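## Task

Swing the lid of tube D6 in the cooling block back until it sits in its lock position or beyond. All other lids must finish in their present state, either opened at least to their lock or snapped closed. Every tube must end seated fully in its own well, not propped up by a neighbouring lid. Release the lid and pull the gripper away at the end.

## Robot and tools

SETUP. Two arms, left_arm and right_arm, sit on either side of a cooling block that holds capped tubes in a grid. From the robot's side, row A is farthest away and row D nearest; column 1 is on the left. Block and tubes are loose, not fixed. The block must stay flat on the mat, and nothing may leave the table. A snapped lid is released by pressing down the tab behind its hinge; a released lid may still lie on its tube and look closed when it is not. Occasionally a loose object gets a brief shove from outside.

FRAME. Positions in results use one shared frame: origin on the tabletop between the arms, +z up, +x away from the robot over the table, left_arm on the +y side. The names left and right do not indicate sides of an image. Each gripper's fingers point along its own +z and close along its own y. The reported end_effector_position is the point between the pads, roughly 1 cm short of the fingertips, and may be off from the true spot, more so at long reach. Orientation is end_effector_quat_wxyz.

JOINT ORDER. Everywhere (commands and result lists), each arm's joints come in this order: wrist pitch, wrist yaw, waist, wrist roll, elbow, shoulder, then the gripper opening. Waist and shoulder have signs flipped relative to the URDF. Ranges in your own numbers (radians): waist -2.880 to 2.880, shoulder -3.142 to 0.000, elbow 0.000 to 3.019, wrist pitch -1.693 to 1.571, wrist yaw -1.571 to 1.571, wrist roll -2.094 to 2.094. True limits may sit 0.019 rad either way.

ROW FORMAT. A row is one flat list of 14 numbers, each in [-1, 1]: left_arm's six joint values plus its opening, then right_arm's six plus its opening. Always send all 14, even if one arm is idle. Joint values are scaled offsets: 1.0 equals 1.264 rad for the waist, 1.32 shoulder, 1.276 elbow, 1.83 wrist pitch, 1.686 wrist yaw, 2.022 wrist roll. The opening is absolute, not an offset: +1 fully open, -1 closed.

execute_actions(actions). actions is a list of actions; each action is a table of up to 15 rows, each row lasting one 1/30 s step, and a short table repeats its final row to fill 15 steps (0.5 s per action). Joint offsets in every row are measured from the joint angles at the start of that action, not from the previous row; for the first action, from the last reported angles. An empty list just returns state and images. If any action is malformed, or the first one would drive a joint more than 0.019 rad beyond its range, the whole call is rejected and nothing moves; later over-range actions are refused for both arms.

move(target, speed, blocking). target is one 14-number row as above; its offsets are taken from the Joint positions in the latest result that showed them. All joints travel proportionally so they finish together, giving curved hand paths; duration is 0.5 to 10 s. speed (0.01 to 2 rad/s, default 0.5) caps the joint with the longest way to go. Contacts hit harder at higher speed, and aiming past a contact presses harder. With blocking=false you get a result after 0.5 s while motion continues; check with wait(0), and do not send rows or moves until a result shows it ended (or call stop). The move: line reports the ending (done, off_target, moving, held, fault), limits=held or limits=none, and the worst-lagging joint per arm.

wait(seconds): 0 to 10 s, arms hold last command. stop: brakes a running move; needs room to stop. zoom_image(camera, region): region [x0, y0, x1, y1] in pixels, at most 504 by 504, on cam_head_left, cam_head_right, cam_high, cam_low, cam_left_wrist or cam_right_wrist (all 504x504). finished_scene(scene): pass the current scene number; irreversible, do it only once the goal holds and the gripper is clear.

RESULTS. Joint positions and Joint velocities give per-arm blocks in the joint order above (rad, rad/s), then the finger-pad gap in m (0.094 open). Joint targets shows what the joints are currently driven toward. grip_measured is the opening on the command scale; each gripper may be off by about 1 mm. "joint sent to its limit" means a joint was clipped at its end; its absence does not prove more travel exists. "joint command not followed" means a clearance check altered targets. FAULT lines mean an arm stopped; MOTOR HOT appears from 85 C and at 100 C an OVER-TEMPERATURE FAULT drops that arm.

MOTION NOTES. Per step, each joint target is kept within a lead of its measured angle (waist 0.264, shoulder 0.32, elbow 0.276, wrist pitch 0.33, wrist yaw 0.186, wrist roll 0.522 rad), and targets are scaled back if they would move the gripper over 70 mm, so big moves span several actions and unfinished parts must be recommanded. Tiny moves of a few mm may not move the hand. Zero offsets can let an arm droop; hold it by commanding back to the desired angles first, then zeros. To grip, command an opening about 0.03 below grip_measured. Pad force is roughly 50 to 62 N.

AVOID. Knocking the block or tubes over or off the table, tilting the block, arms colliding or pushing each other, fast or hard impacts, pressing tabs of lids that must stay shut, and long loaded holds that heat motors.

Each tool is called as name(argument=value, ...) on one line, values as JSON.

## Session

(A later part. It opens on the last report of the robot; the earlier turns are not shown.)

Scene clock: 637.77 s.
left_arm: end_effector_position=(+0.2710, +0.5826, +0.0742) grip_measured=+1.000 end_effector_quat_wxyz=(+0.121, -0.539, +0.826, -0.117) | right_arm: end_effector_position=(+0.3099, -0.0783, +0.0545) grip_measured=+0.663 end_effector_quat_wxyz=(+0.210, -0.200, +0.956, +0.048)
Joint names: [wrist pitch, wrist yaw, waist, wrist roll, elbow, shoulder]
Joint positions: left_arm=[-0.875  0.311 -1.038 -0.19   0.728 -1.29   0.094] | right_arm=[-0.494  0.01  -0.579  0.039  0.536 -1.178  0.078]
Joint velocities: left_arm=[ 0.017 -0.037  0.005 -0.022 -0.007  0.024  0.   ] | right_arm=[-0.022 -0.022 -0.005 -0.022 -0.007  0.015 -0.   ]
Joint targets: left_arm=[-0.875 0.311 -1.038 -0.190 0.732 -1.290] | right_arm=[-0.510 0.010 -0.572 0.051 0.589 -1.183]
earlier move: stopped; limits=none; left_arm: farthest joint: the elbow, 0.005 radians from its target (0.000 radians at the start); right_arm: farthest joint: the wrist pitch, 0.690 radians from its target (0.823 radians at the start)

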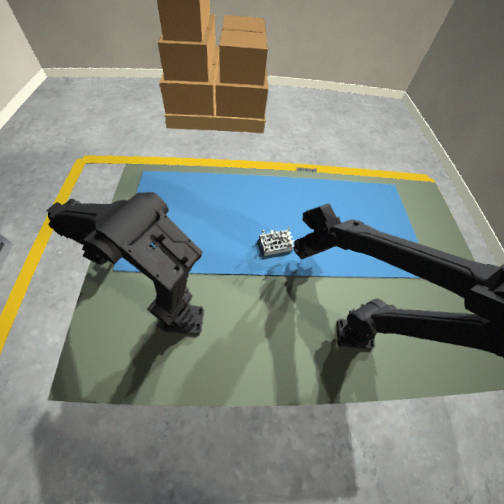

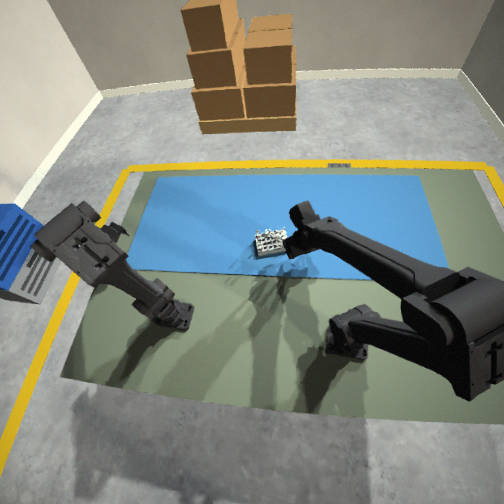

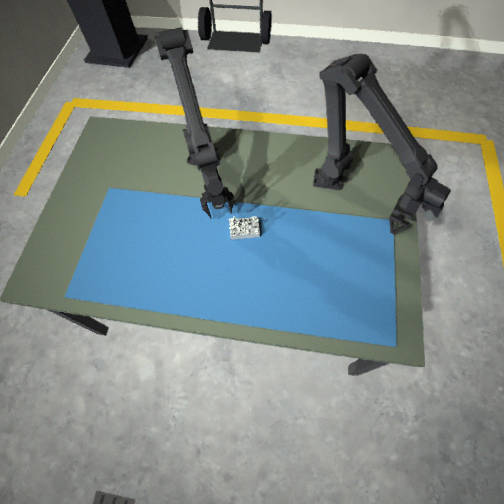

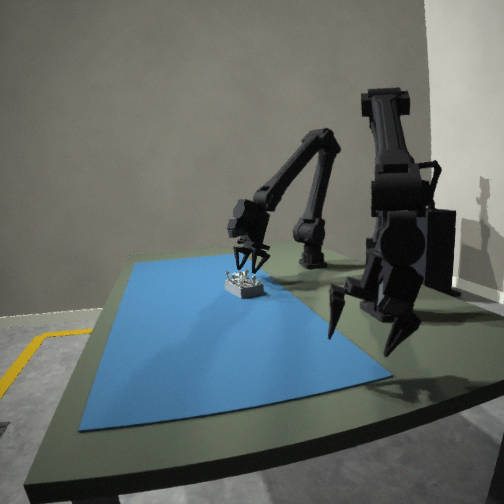

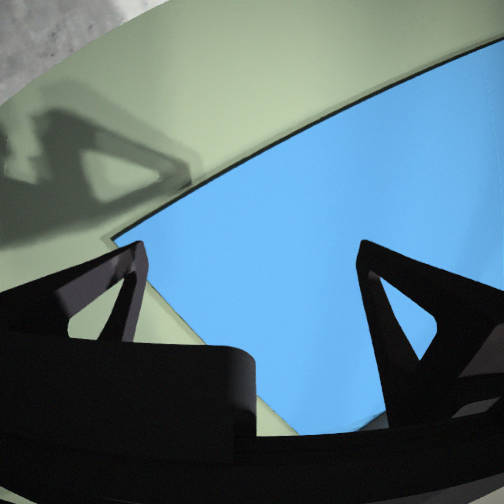

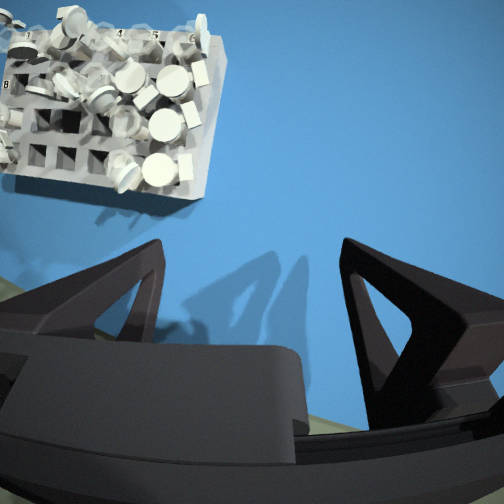

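Stage safely: elbow first (goes up), then wrist/shoulder.

move(target=[0,0,0,0,0,0,1, -0.37,0,0.02,0.097,0.39,-0.22,0.66], speed=0.35)

zoom_image(camera="cam_right_wrist", region=[40,100,280,340])

Scene clock: 646.57 s.
left_arm: end_effector_position=(+0.2699, +0.5809, +0.0725) grip_measured=+1.000 end_effector_quat_wxyz=(+0.119, -0.539, +0.826, -0.118) | right_arm: end_effector_position=(+0.3312, -0.0737, +0.0927) grip_measured=+0.663 end_effector_quat_wxyz=(-0.029, -0.108, +0.994, -0.016)
Joint names: [wrist pitch, wrist yaw, waist, wrist roll, elbow, shoulder]
Joint positions: left_arm=[-0.875  0.311 -1.038 -0.19   0.723 -1.29   0.094] | right_arm=[-1.156  0.01  -0.565  0.223  0.98  -1.46   0.078]
Joint velocities: left_arm=[ 0.007 -0.037  0.005  0.007  0.017  0.005  0.   ] | right_arm=[ 0.012  0.037  0.005 -0.037 -0.002  0.005 -0.   ]
Joint targets: left_arm=[-0.875 0.311 -1.038 -0.190 0.728 -1.290] | right_arm=[-1.171 0.010 -0.553 0.235 1.033 -1.468]
move: off_target (right_arm); limits=none; left_arm: farthest joint: the elbow, 0.005 radians from its target (0.000 radians at the start); right_arm: farthest joint: the elbow, 0.054 radians from its target (0.498 radians at the start)

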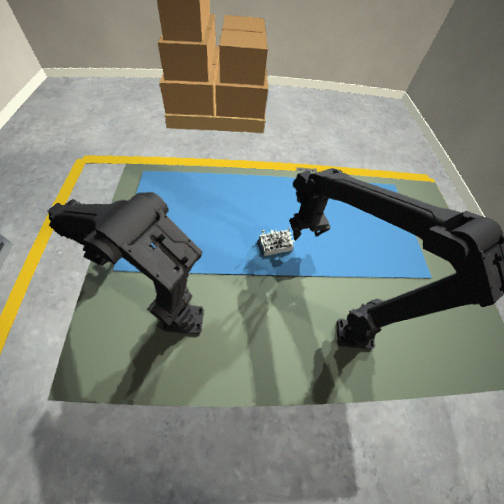

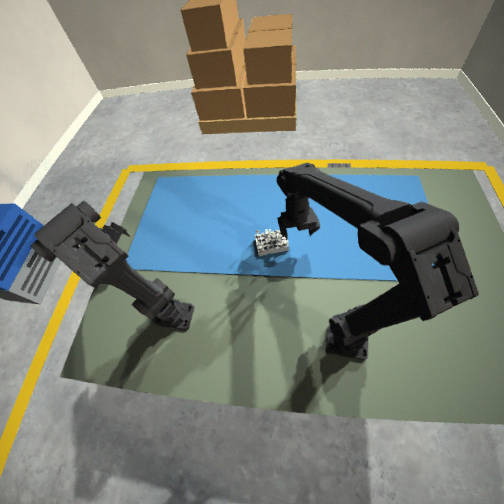

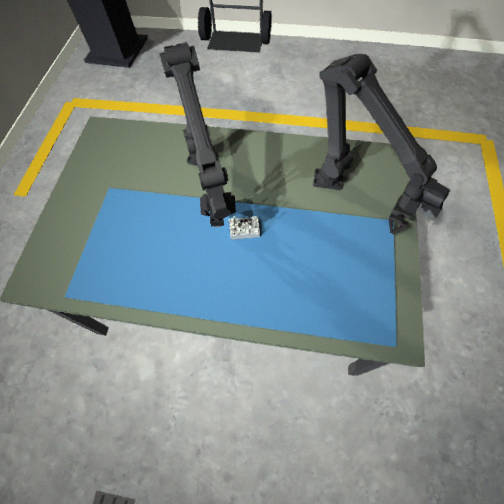

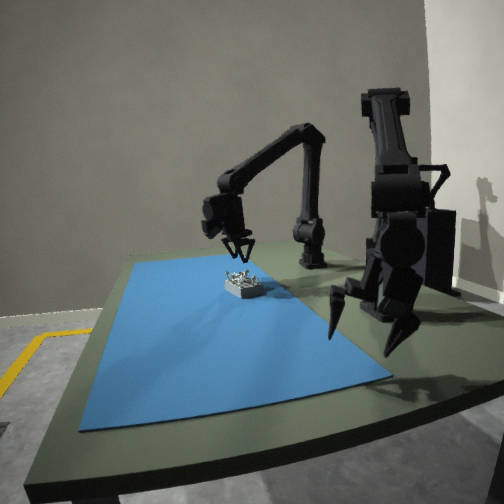

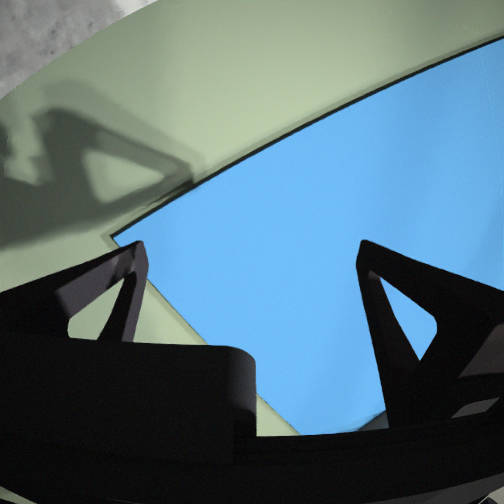

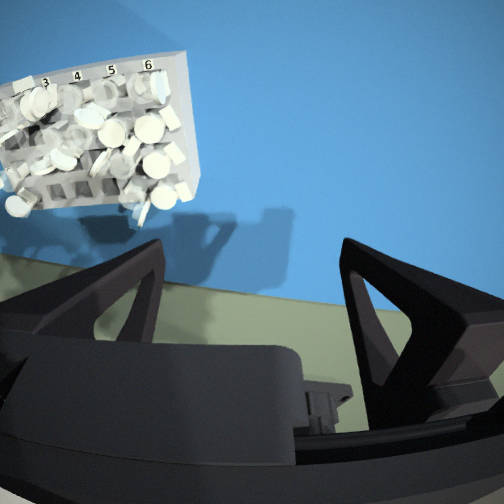

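Region (40, 100, 280, 340) of cam_right_wrist's 504x504 image, scaled by 2.100, with more detail than that image has.

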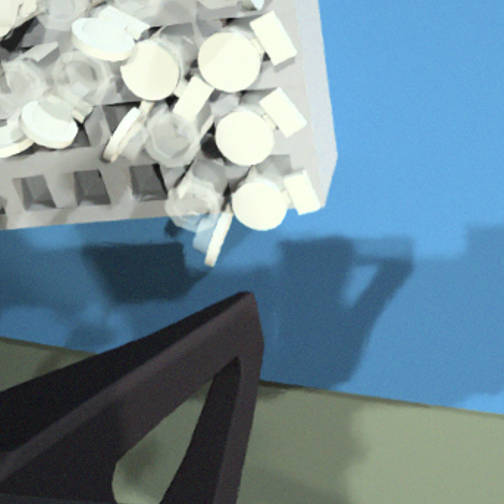

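move(target=[0,0,0,0,0,0,1, 0,0,0.025,0,0.03,-0.05,0.66], speed=0.06)

zoom_image(camera="cam_right_wrist", region=[40,100,280,340])

Scene clock: 661.87 s.
left_arm: end_effector_position=(+0.2688, +0.5792, +0.0709) grip_measured=+1.000 end_effector_quat_wxyz=(+0.117, -0.539, +0.826, -0.118) | right_arm: end_effector_position=(+0.3318, -0.0818, +0.0727) grip_measured=+0.663 end_effector_quat_wxyz=(-0.057, -0.097, +0.993, -0.024)
Joint names: [wrist pitch, wrist yaw, waist, wrist roll, elbow, shoulder]
Joint positions: left_arm=[-0.875  0.311 -1.038 -0.19   0.718 -1.29   0.094] | right_arm=[-1.156  0.01  -0.544  0.224  0.98  -1.517  0.078]
Joint velocities: left_arm=[0.022 0.066 0.015 0.007 0.002 0.015 0.   ] | right_arm=[-0.017  0.051  0.015  0.037 -0.002  0.005  0.001]
Joint targets: left_arm=[-0.875 0.311 -1.038 -0.190 0.723 -1.290] | right_arm=[-1.156 0.010 -0.533 0.224 1.018 -1.526]
move: off_target (right_arm); limits=none; left_arm: farthest joint: the elbow, 0.005 radians from its target (0.000 radians at the start); right_arm: farthest joint: the elbow, 0.039 radians from its target (0.039 radians at the start)

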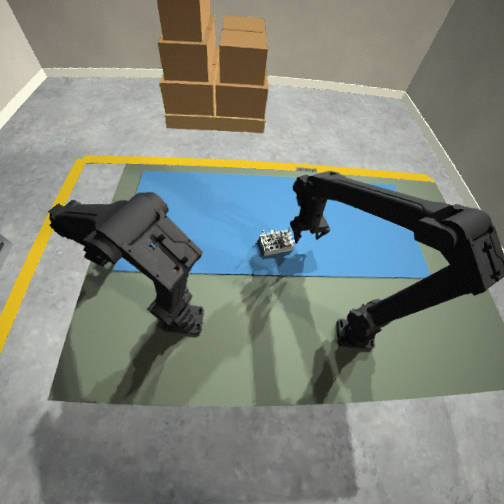

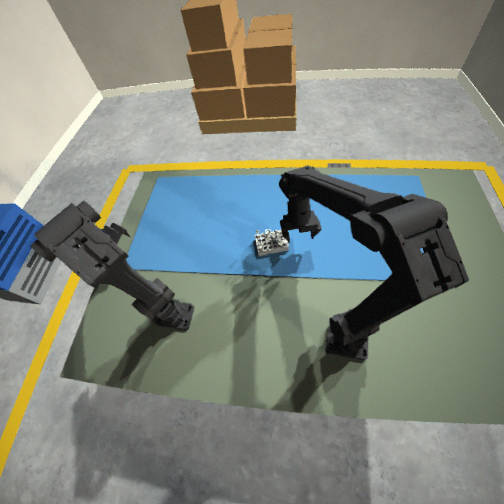

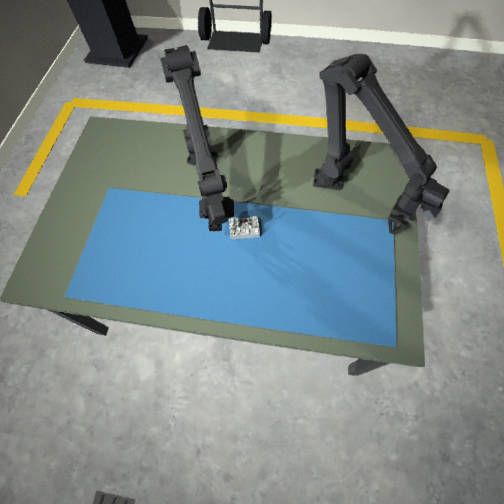

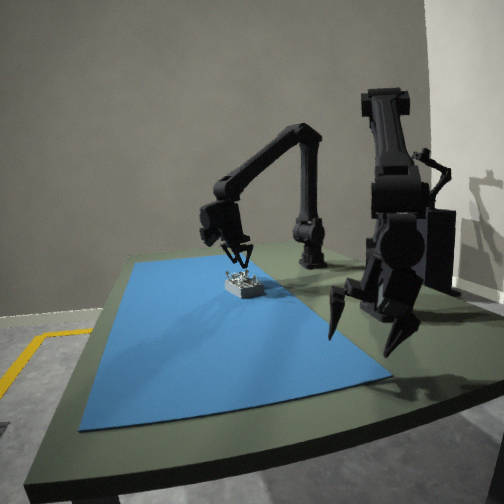

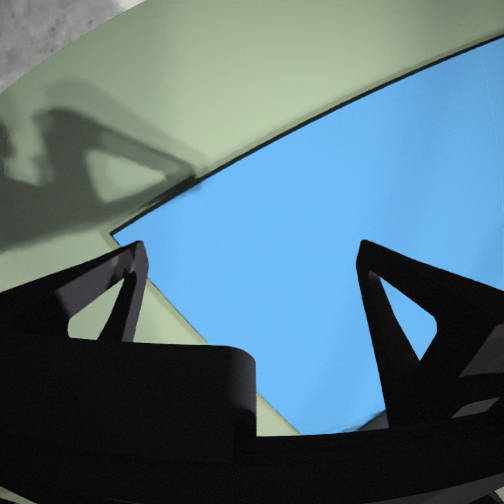

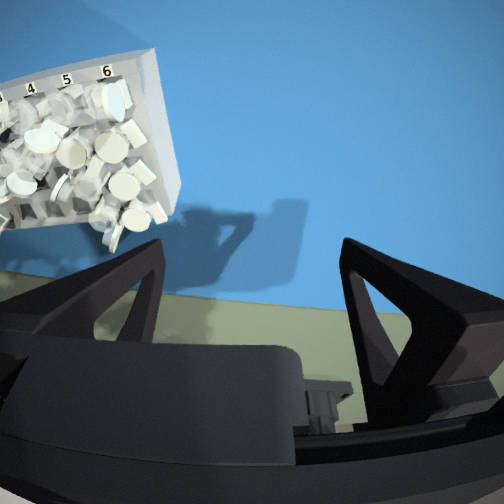

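Region (40, 100, 280, 340) of cam_right_wrist's 504x504 image, scaled by 2.100, with more detail than that image has.

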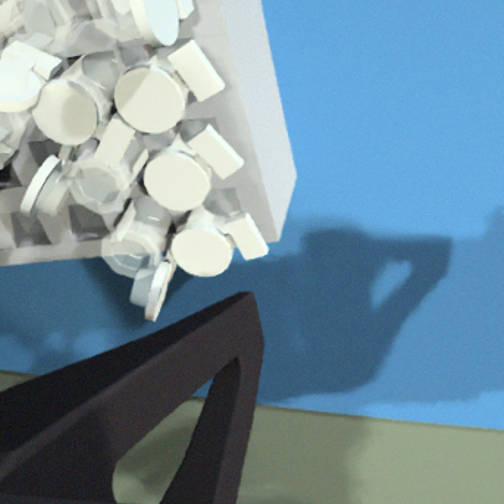

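move(target=[0,0,0,0,0,0,1, 0.03,0,0,0,0.035,-0.03,0.48], speed=0.03)

zoom_image(camera="cam_right_wrist", region=[40,100,280,340])

Scene clock: 675.10 s.
left_arm: end_effector_position=(+0.2676, +0.5774, +0.0692) grip_measured=+1.000 end_effector_quat_wxyz=(+0.115, -0.540, +0.825, -0.119) | right_arm: end_effector_position=(+0.3387, -0.0787, +0.0623) grip_measured=+0.483 end_effector_quat_wxyz=(-0.051, -0.097, +0.994, -0.023)
Joint names: [wrist pitch, wrist yaw, waist, wrist roll, elbow, shoulder]
Joint positions: left_arm=[-0.875  0.311 -1.038 -0.19   0.714 -1.29   0.094] | right_arm=[-1.118  0.01  -0.544  0.224  0.98  -1.544  0.07 ]
Joint velocities: left_arm=[ 0.002 -0.022  0.005  0.007 -0.012  0.005  0.   ] | right_arm=[-0.002 -0.051 -0.005 -0.022 -0.012  0.005 -0.   ]
Joint targets: left_arm=[-0.875 0.311 -1.038 -0.190 0.718 -1.290] | right_arm=[-1.101 0.010 -0.544 0.224 1.024 -1.557]
move: off_target (right_arm); limits=none; left_arm: farthest joint: the elbow, 0.004 radians from its target (0.000 radians at the start); right_arm: farthest joint: the elbow, 0.045 radians from its target (0.045 radians at the start)

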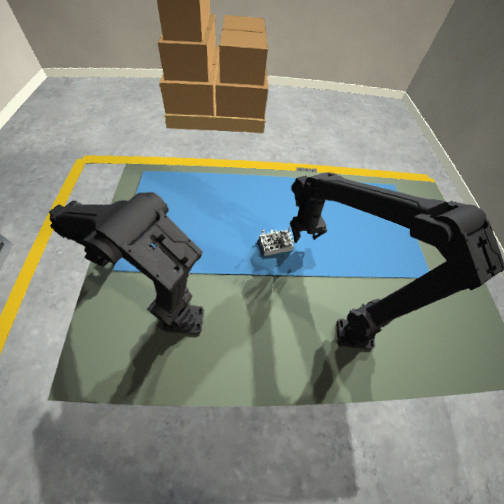

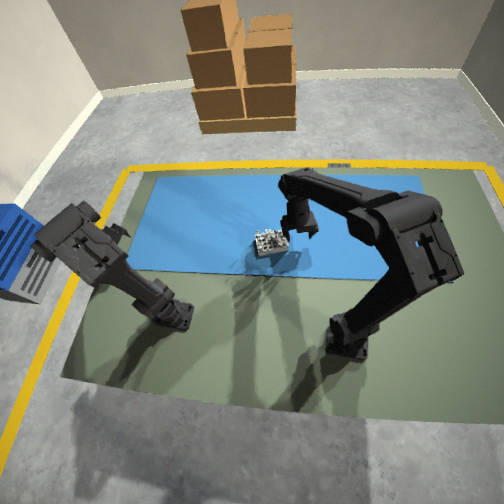

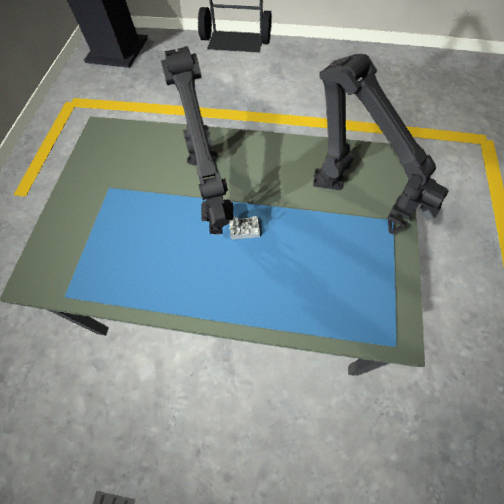

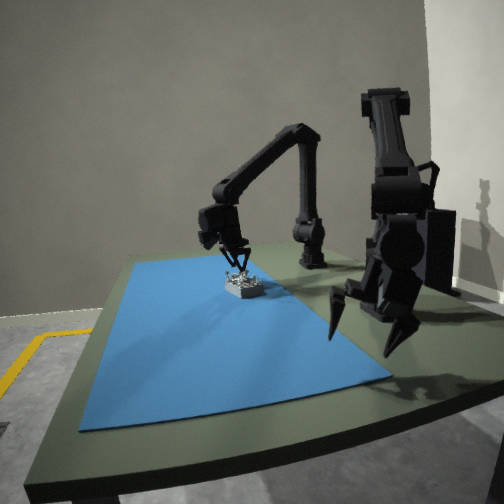

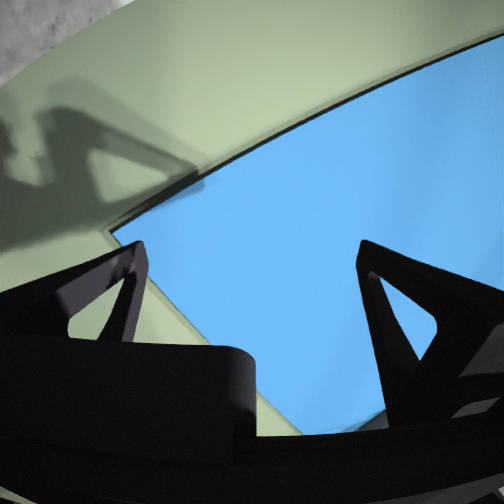

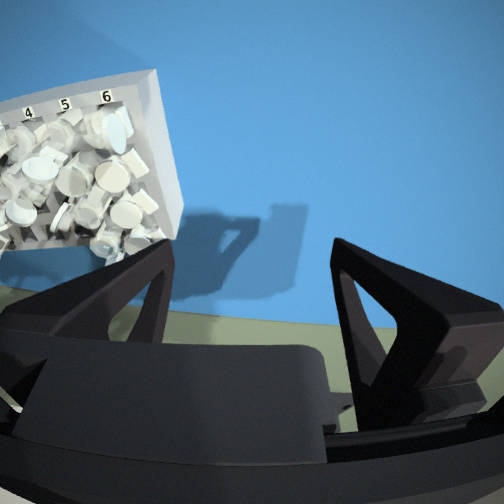

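Region (40, 100, 280, 340) of cam_right_wrist's 504x504 image, scaled by 2.100, with more detail than that image has.

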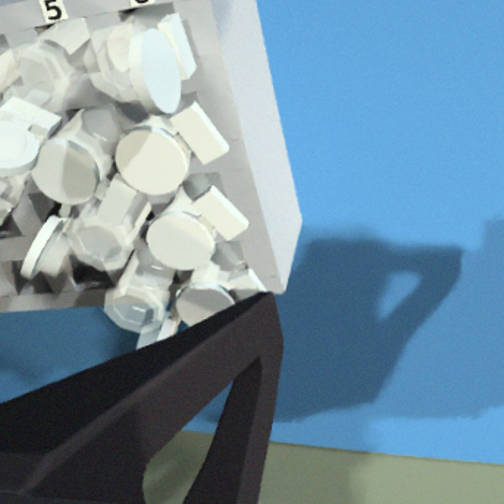

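move(target=[0,0,0,0,0,0,1, 0,0,0,0,0.035,-0.03,0.48], speed=0.02)

zoom_image(camera="cam_right_wrist", region=[40,100,280,340])

zoom_image(camera="cam_low", region=[210,250,280,310])

Scene clock: 683.30 s.
left_arm: end_effector_position=(+0.2666, +0.5758, +0.0677) grip_measured=+1.000 end_effector_quat_wxyz=(+0.113, -0.540, +0.825, -0.120) | right_arm: end_effector_position=(+0.3409, -0.0777, +0.0614) grip_measured=+0.482 end_effector_quat_wxyz=(-0.052, -0.097, +0.994, -0.023)
Joint names: [wrist pitch, wrist yaw, waist, wrist roll, elbow, shoulder]
Joint positions: left_arm=[-0.875  0.311 -1.038 -0.19   0.709 -1.29   0.094] | right_arm=[-1.118  0.01  -0.544  0.224  0.987 -1.552  0.07 ]
Joint velocities: left_arm=[-0.002  0.007  0.005 -0.051  0.012  0.024  0.   ] | right_arm=[-0.002  0.037 -0.005  0.007 -0.002  0.005 -0.   ]
Joint targets: left_arm=[-0.875 0.311 -1.038 -0.190 0.714 -1.290] | right_arm=[-1.118 0.010 -0.544 0.224 1.024 -1.583]
move: off_target (right_arm); limits=none; left_arm: farthest joint: the elbow, 0.005 radians from its target (0.000 radians at the start); right_arm: farthest joint: the elbow, 0.038 radians from its target (0.045 radians at the start)

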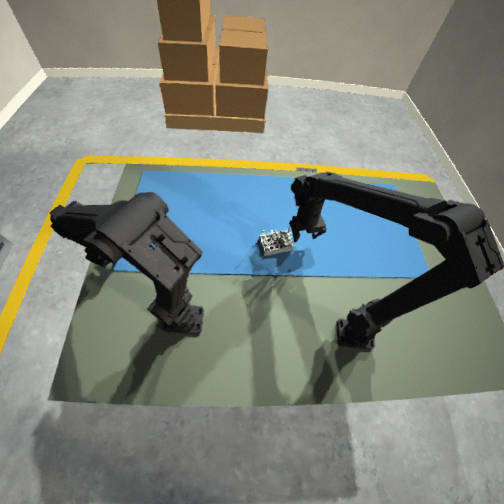

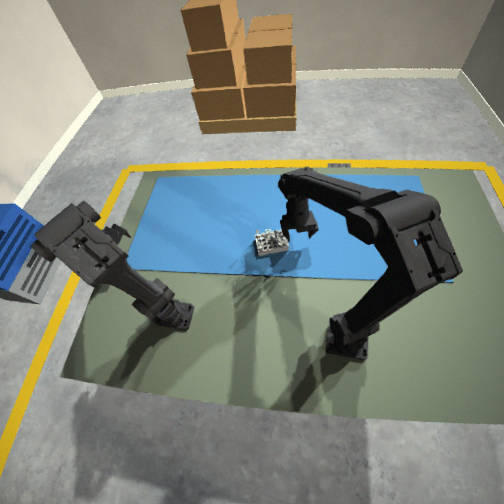

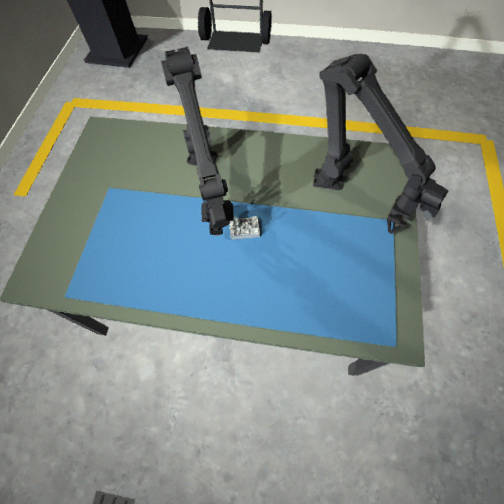

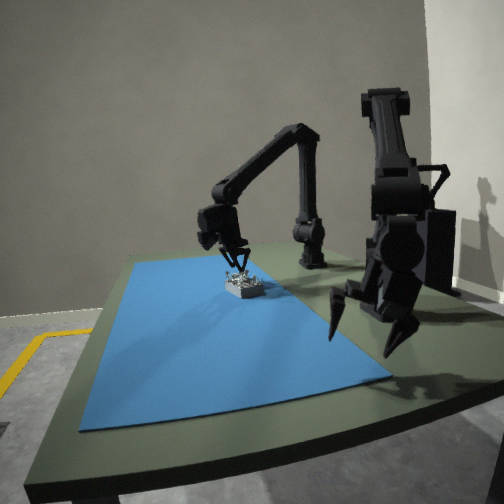

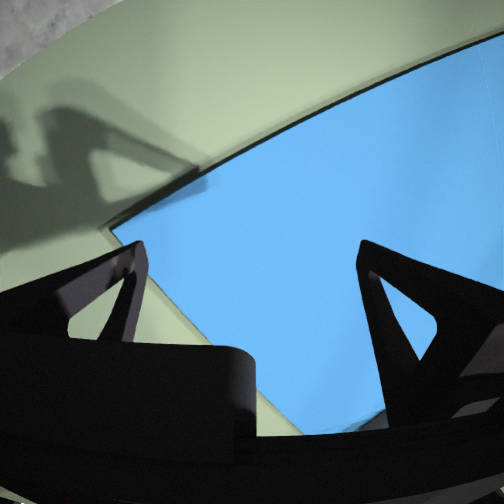

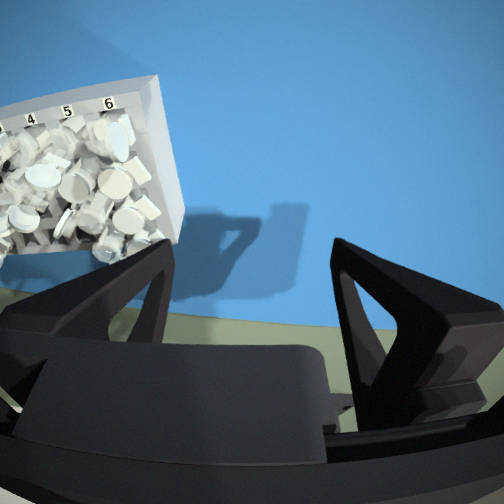

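Region (40, 100, 280, 340) of cam_right_wrist's 504x504 image, scaled by 2.100, with more detail than that image has.

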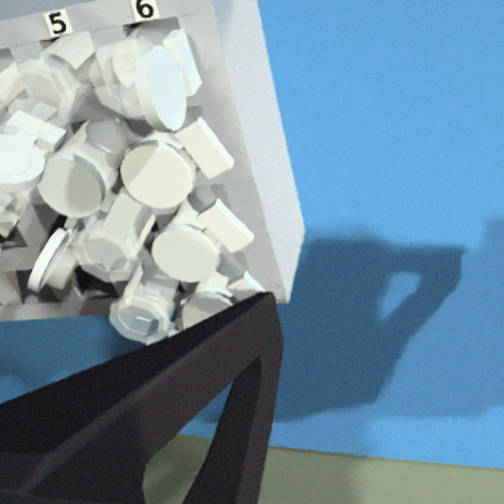

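Region (210, 250, 280, 310) of cam_low's 504x504 image, scaled by 7.200, with more detail than that image has; it fills the top 432 rows of this view, and the rest is white.

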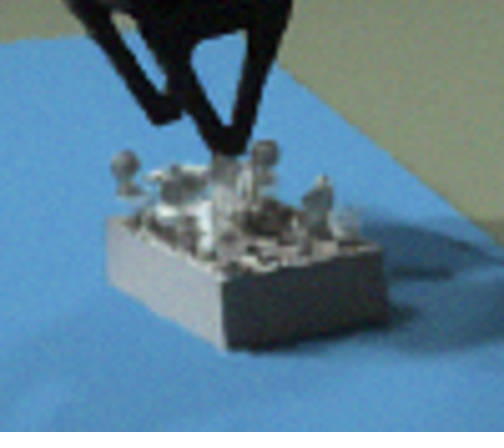

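move(target=[0,0,0,0,0,0,1, 0,0,0,0,0.01,-0.045,0.48], speed=0.02)

zoom_image(camera="cam_right_wrist", region=[40,100,280,340])

Scene clock: 692.07 s.
left_arm: end_effector_position=(+0.2654, +0.5741, +0.0662) grip_measured=+1.000 end_effector_quat_wxyz=(+0.111, -0.540, +0.825, -0.121) | right_arm: end_effector_position=(+0.3407, -0.0778, +0.0602) grip_measured=+0.482 end_effector_quat_wxyz=(-0.054, -0.097, +0.994, -0.023)
Joint names: [wrist pitch, wrist yaw, waist, wrist roll, elbow, shoulder]
Joint positions: left_arm=[-0.875  0.311 -1.038 -0.19   0.705 -1.29   0.094] | right_arm=[-1.118  0.01  -0.544  0.224  0.987 -1.556  0.07 ]
Joint velocities: left_arm=[-0.007 -0.022  0.015  0.066  0.017  0.024  0.   ] | right_arm=[ 0.002  0.066  0.005 -0.037  0.012  0.015 -0.001]
Joint targets: left_arm=[-0.875 0.311 -1.038 -0.190 0.709 -1.290] | right_arm=[-1.118 0.010 -0.544 0.224 0.999 -1.612]
move: off_target (right_arm); limits=none; left_arm: farthest joint: the elbow, 0.004 radians from its target (0.000 radians at the start); right_arm: farthest joint: the shoulder, 0.056 radians from its target (0.059 radians at the start)

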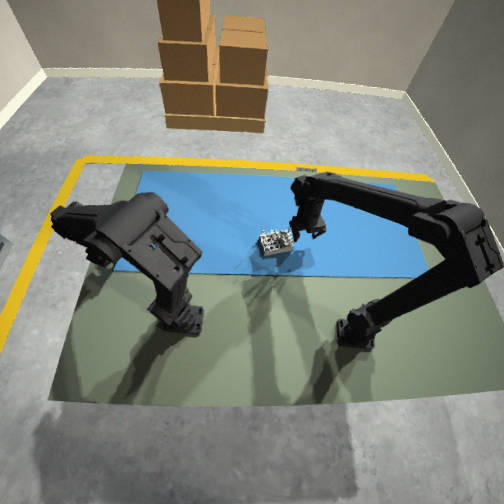

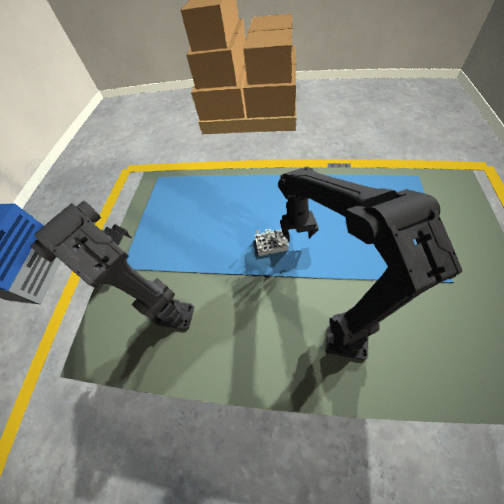

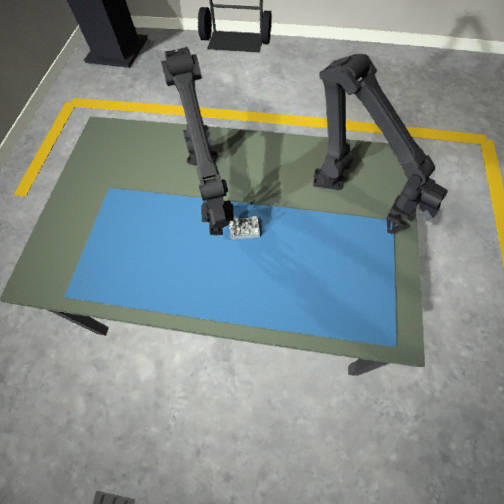

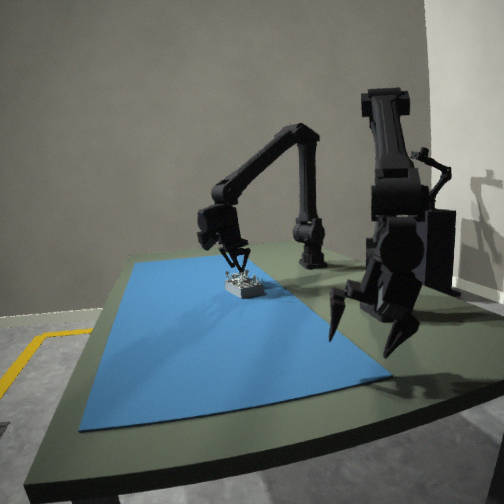

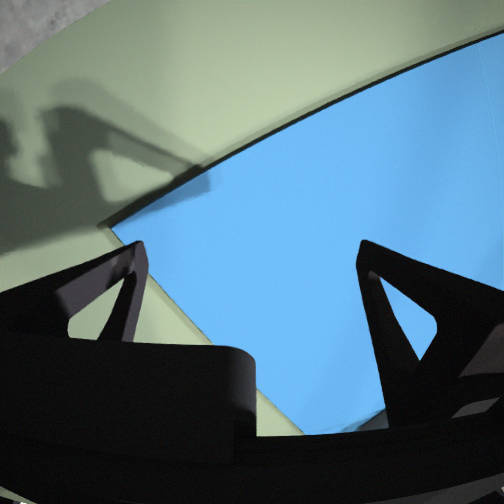

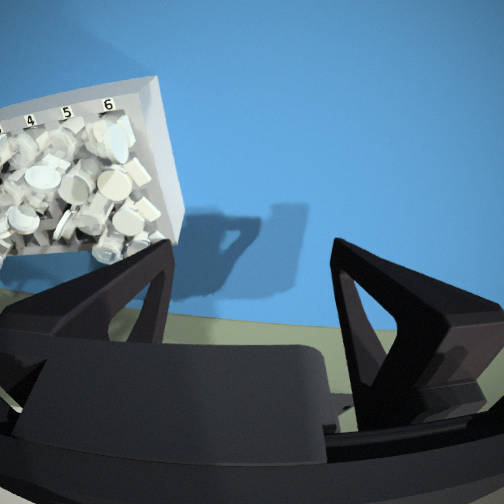

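Region (40, 100, 280, 340) of cam_right_wrist's 504x504 image, scaled by 2.100, with more detail than that image has.

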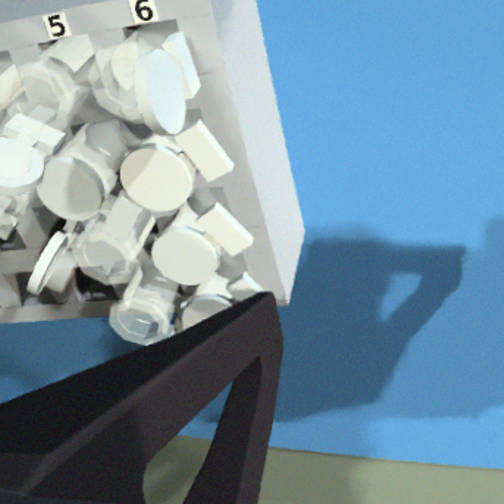

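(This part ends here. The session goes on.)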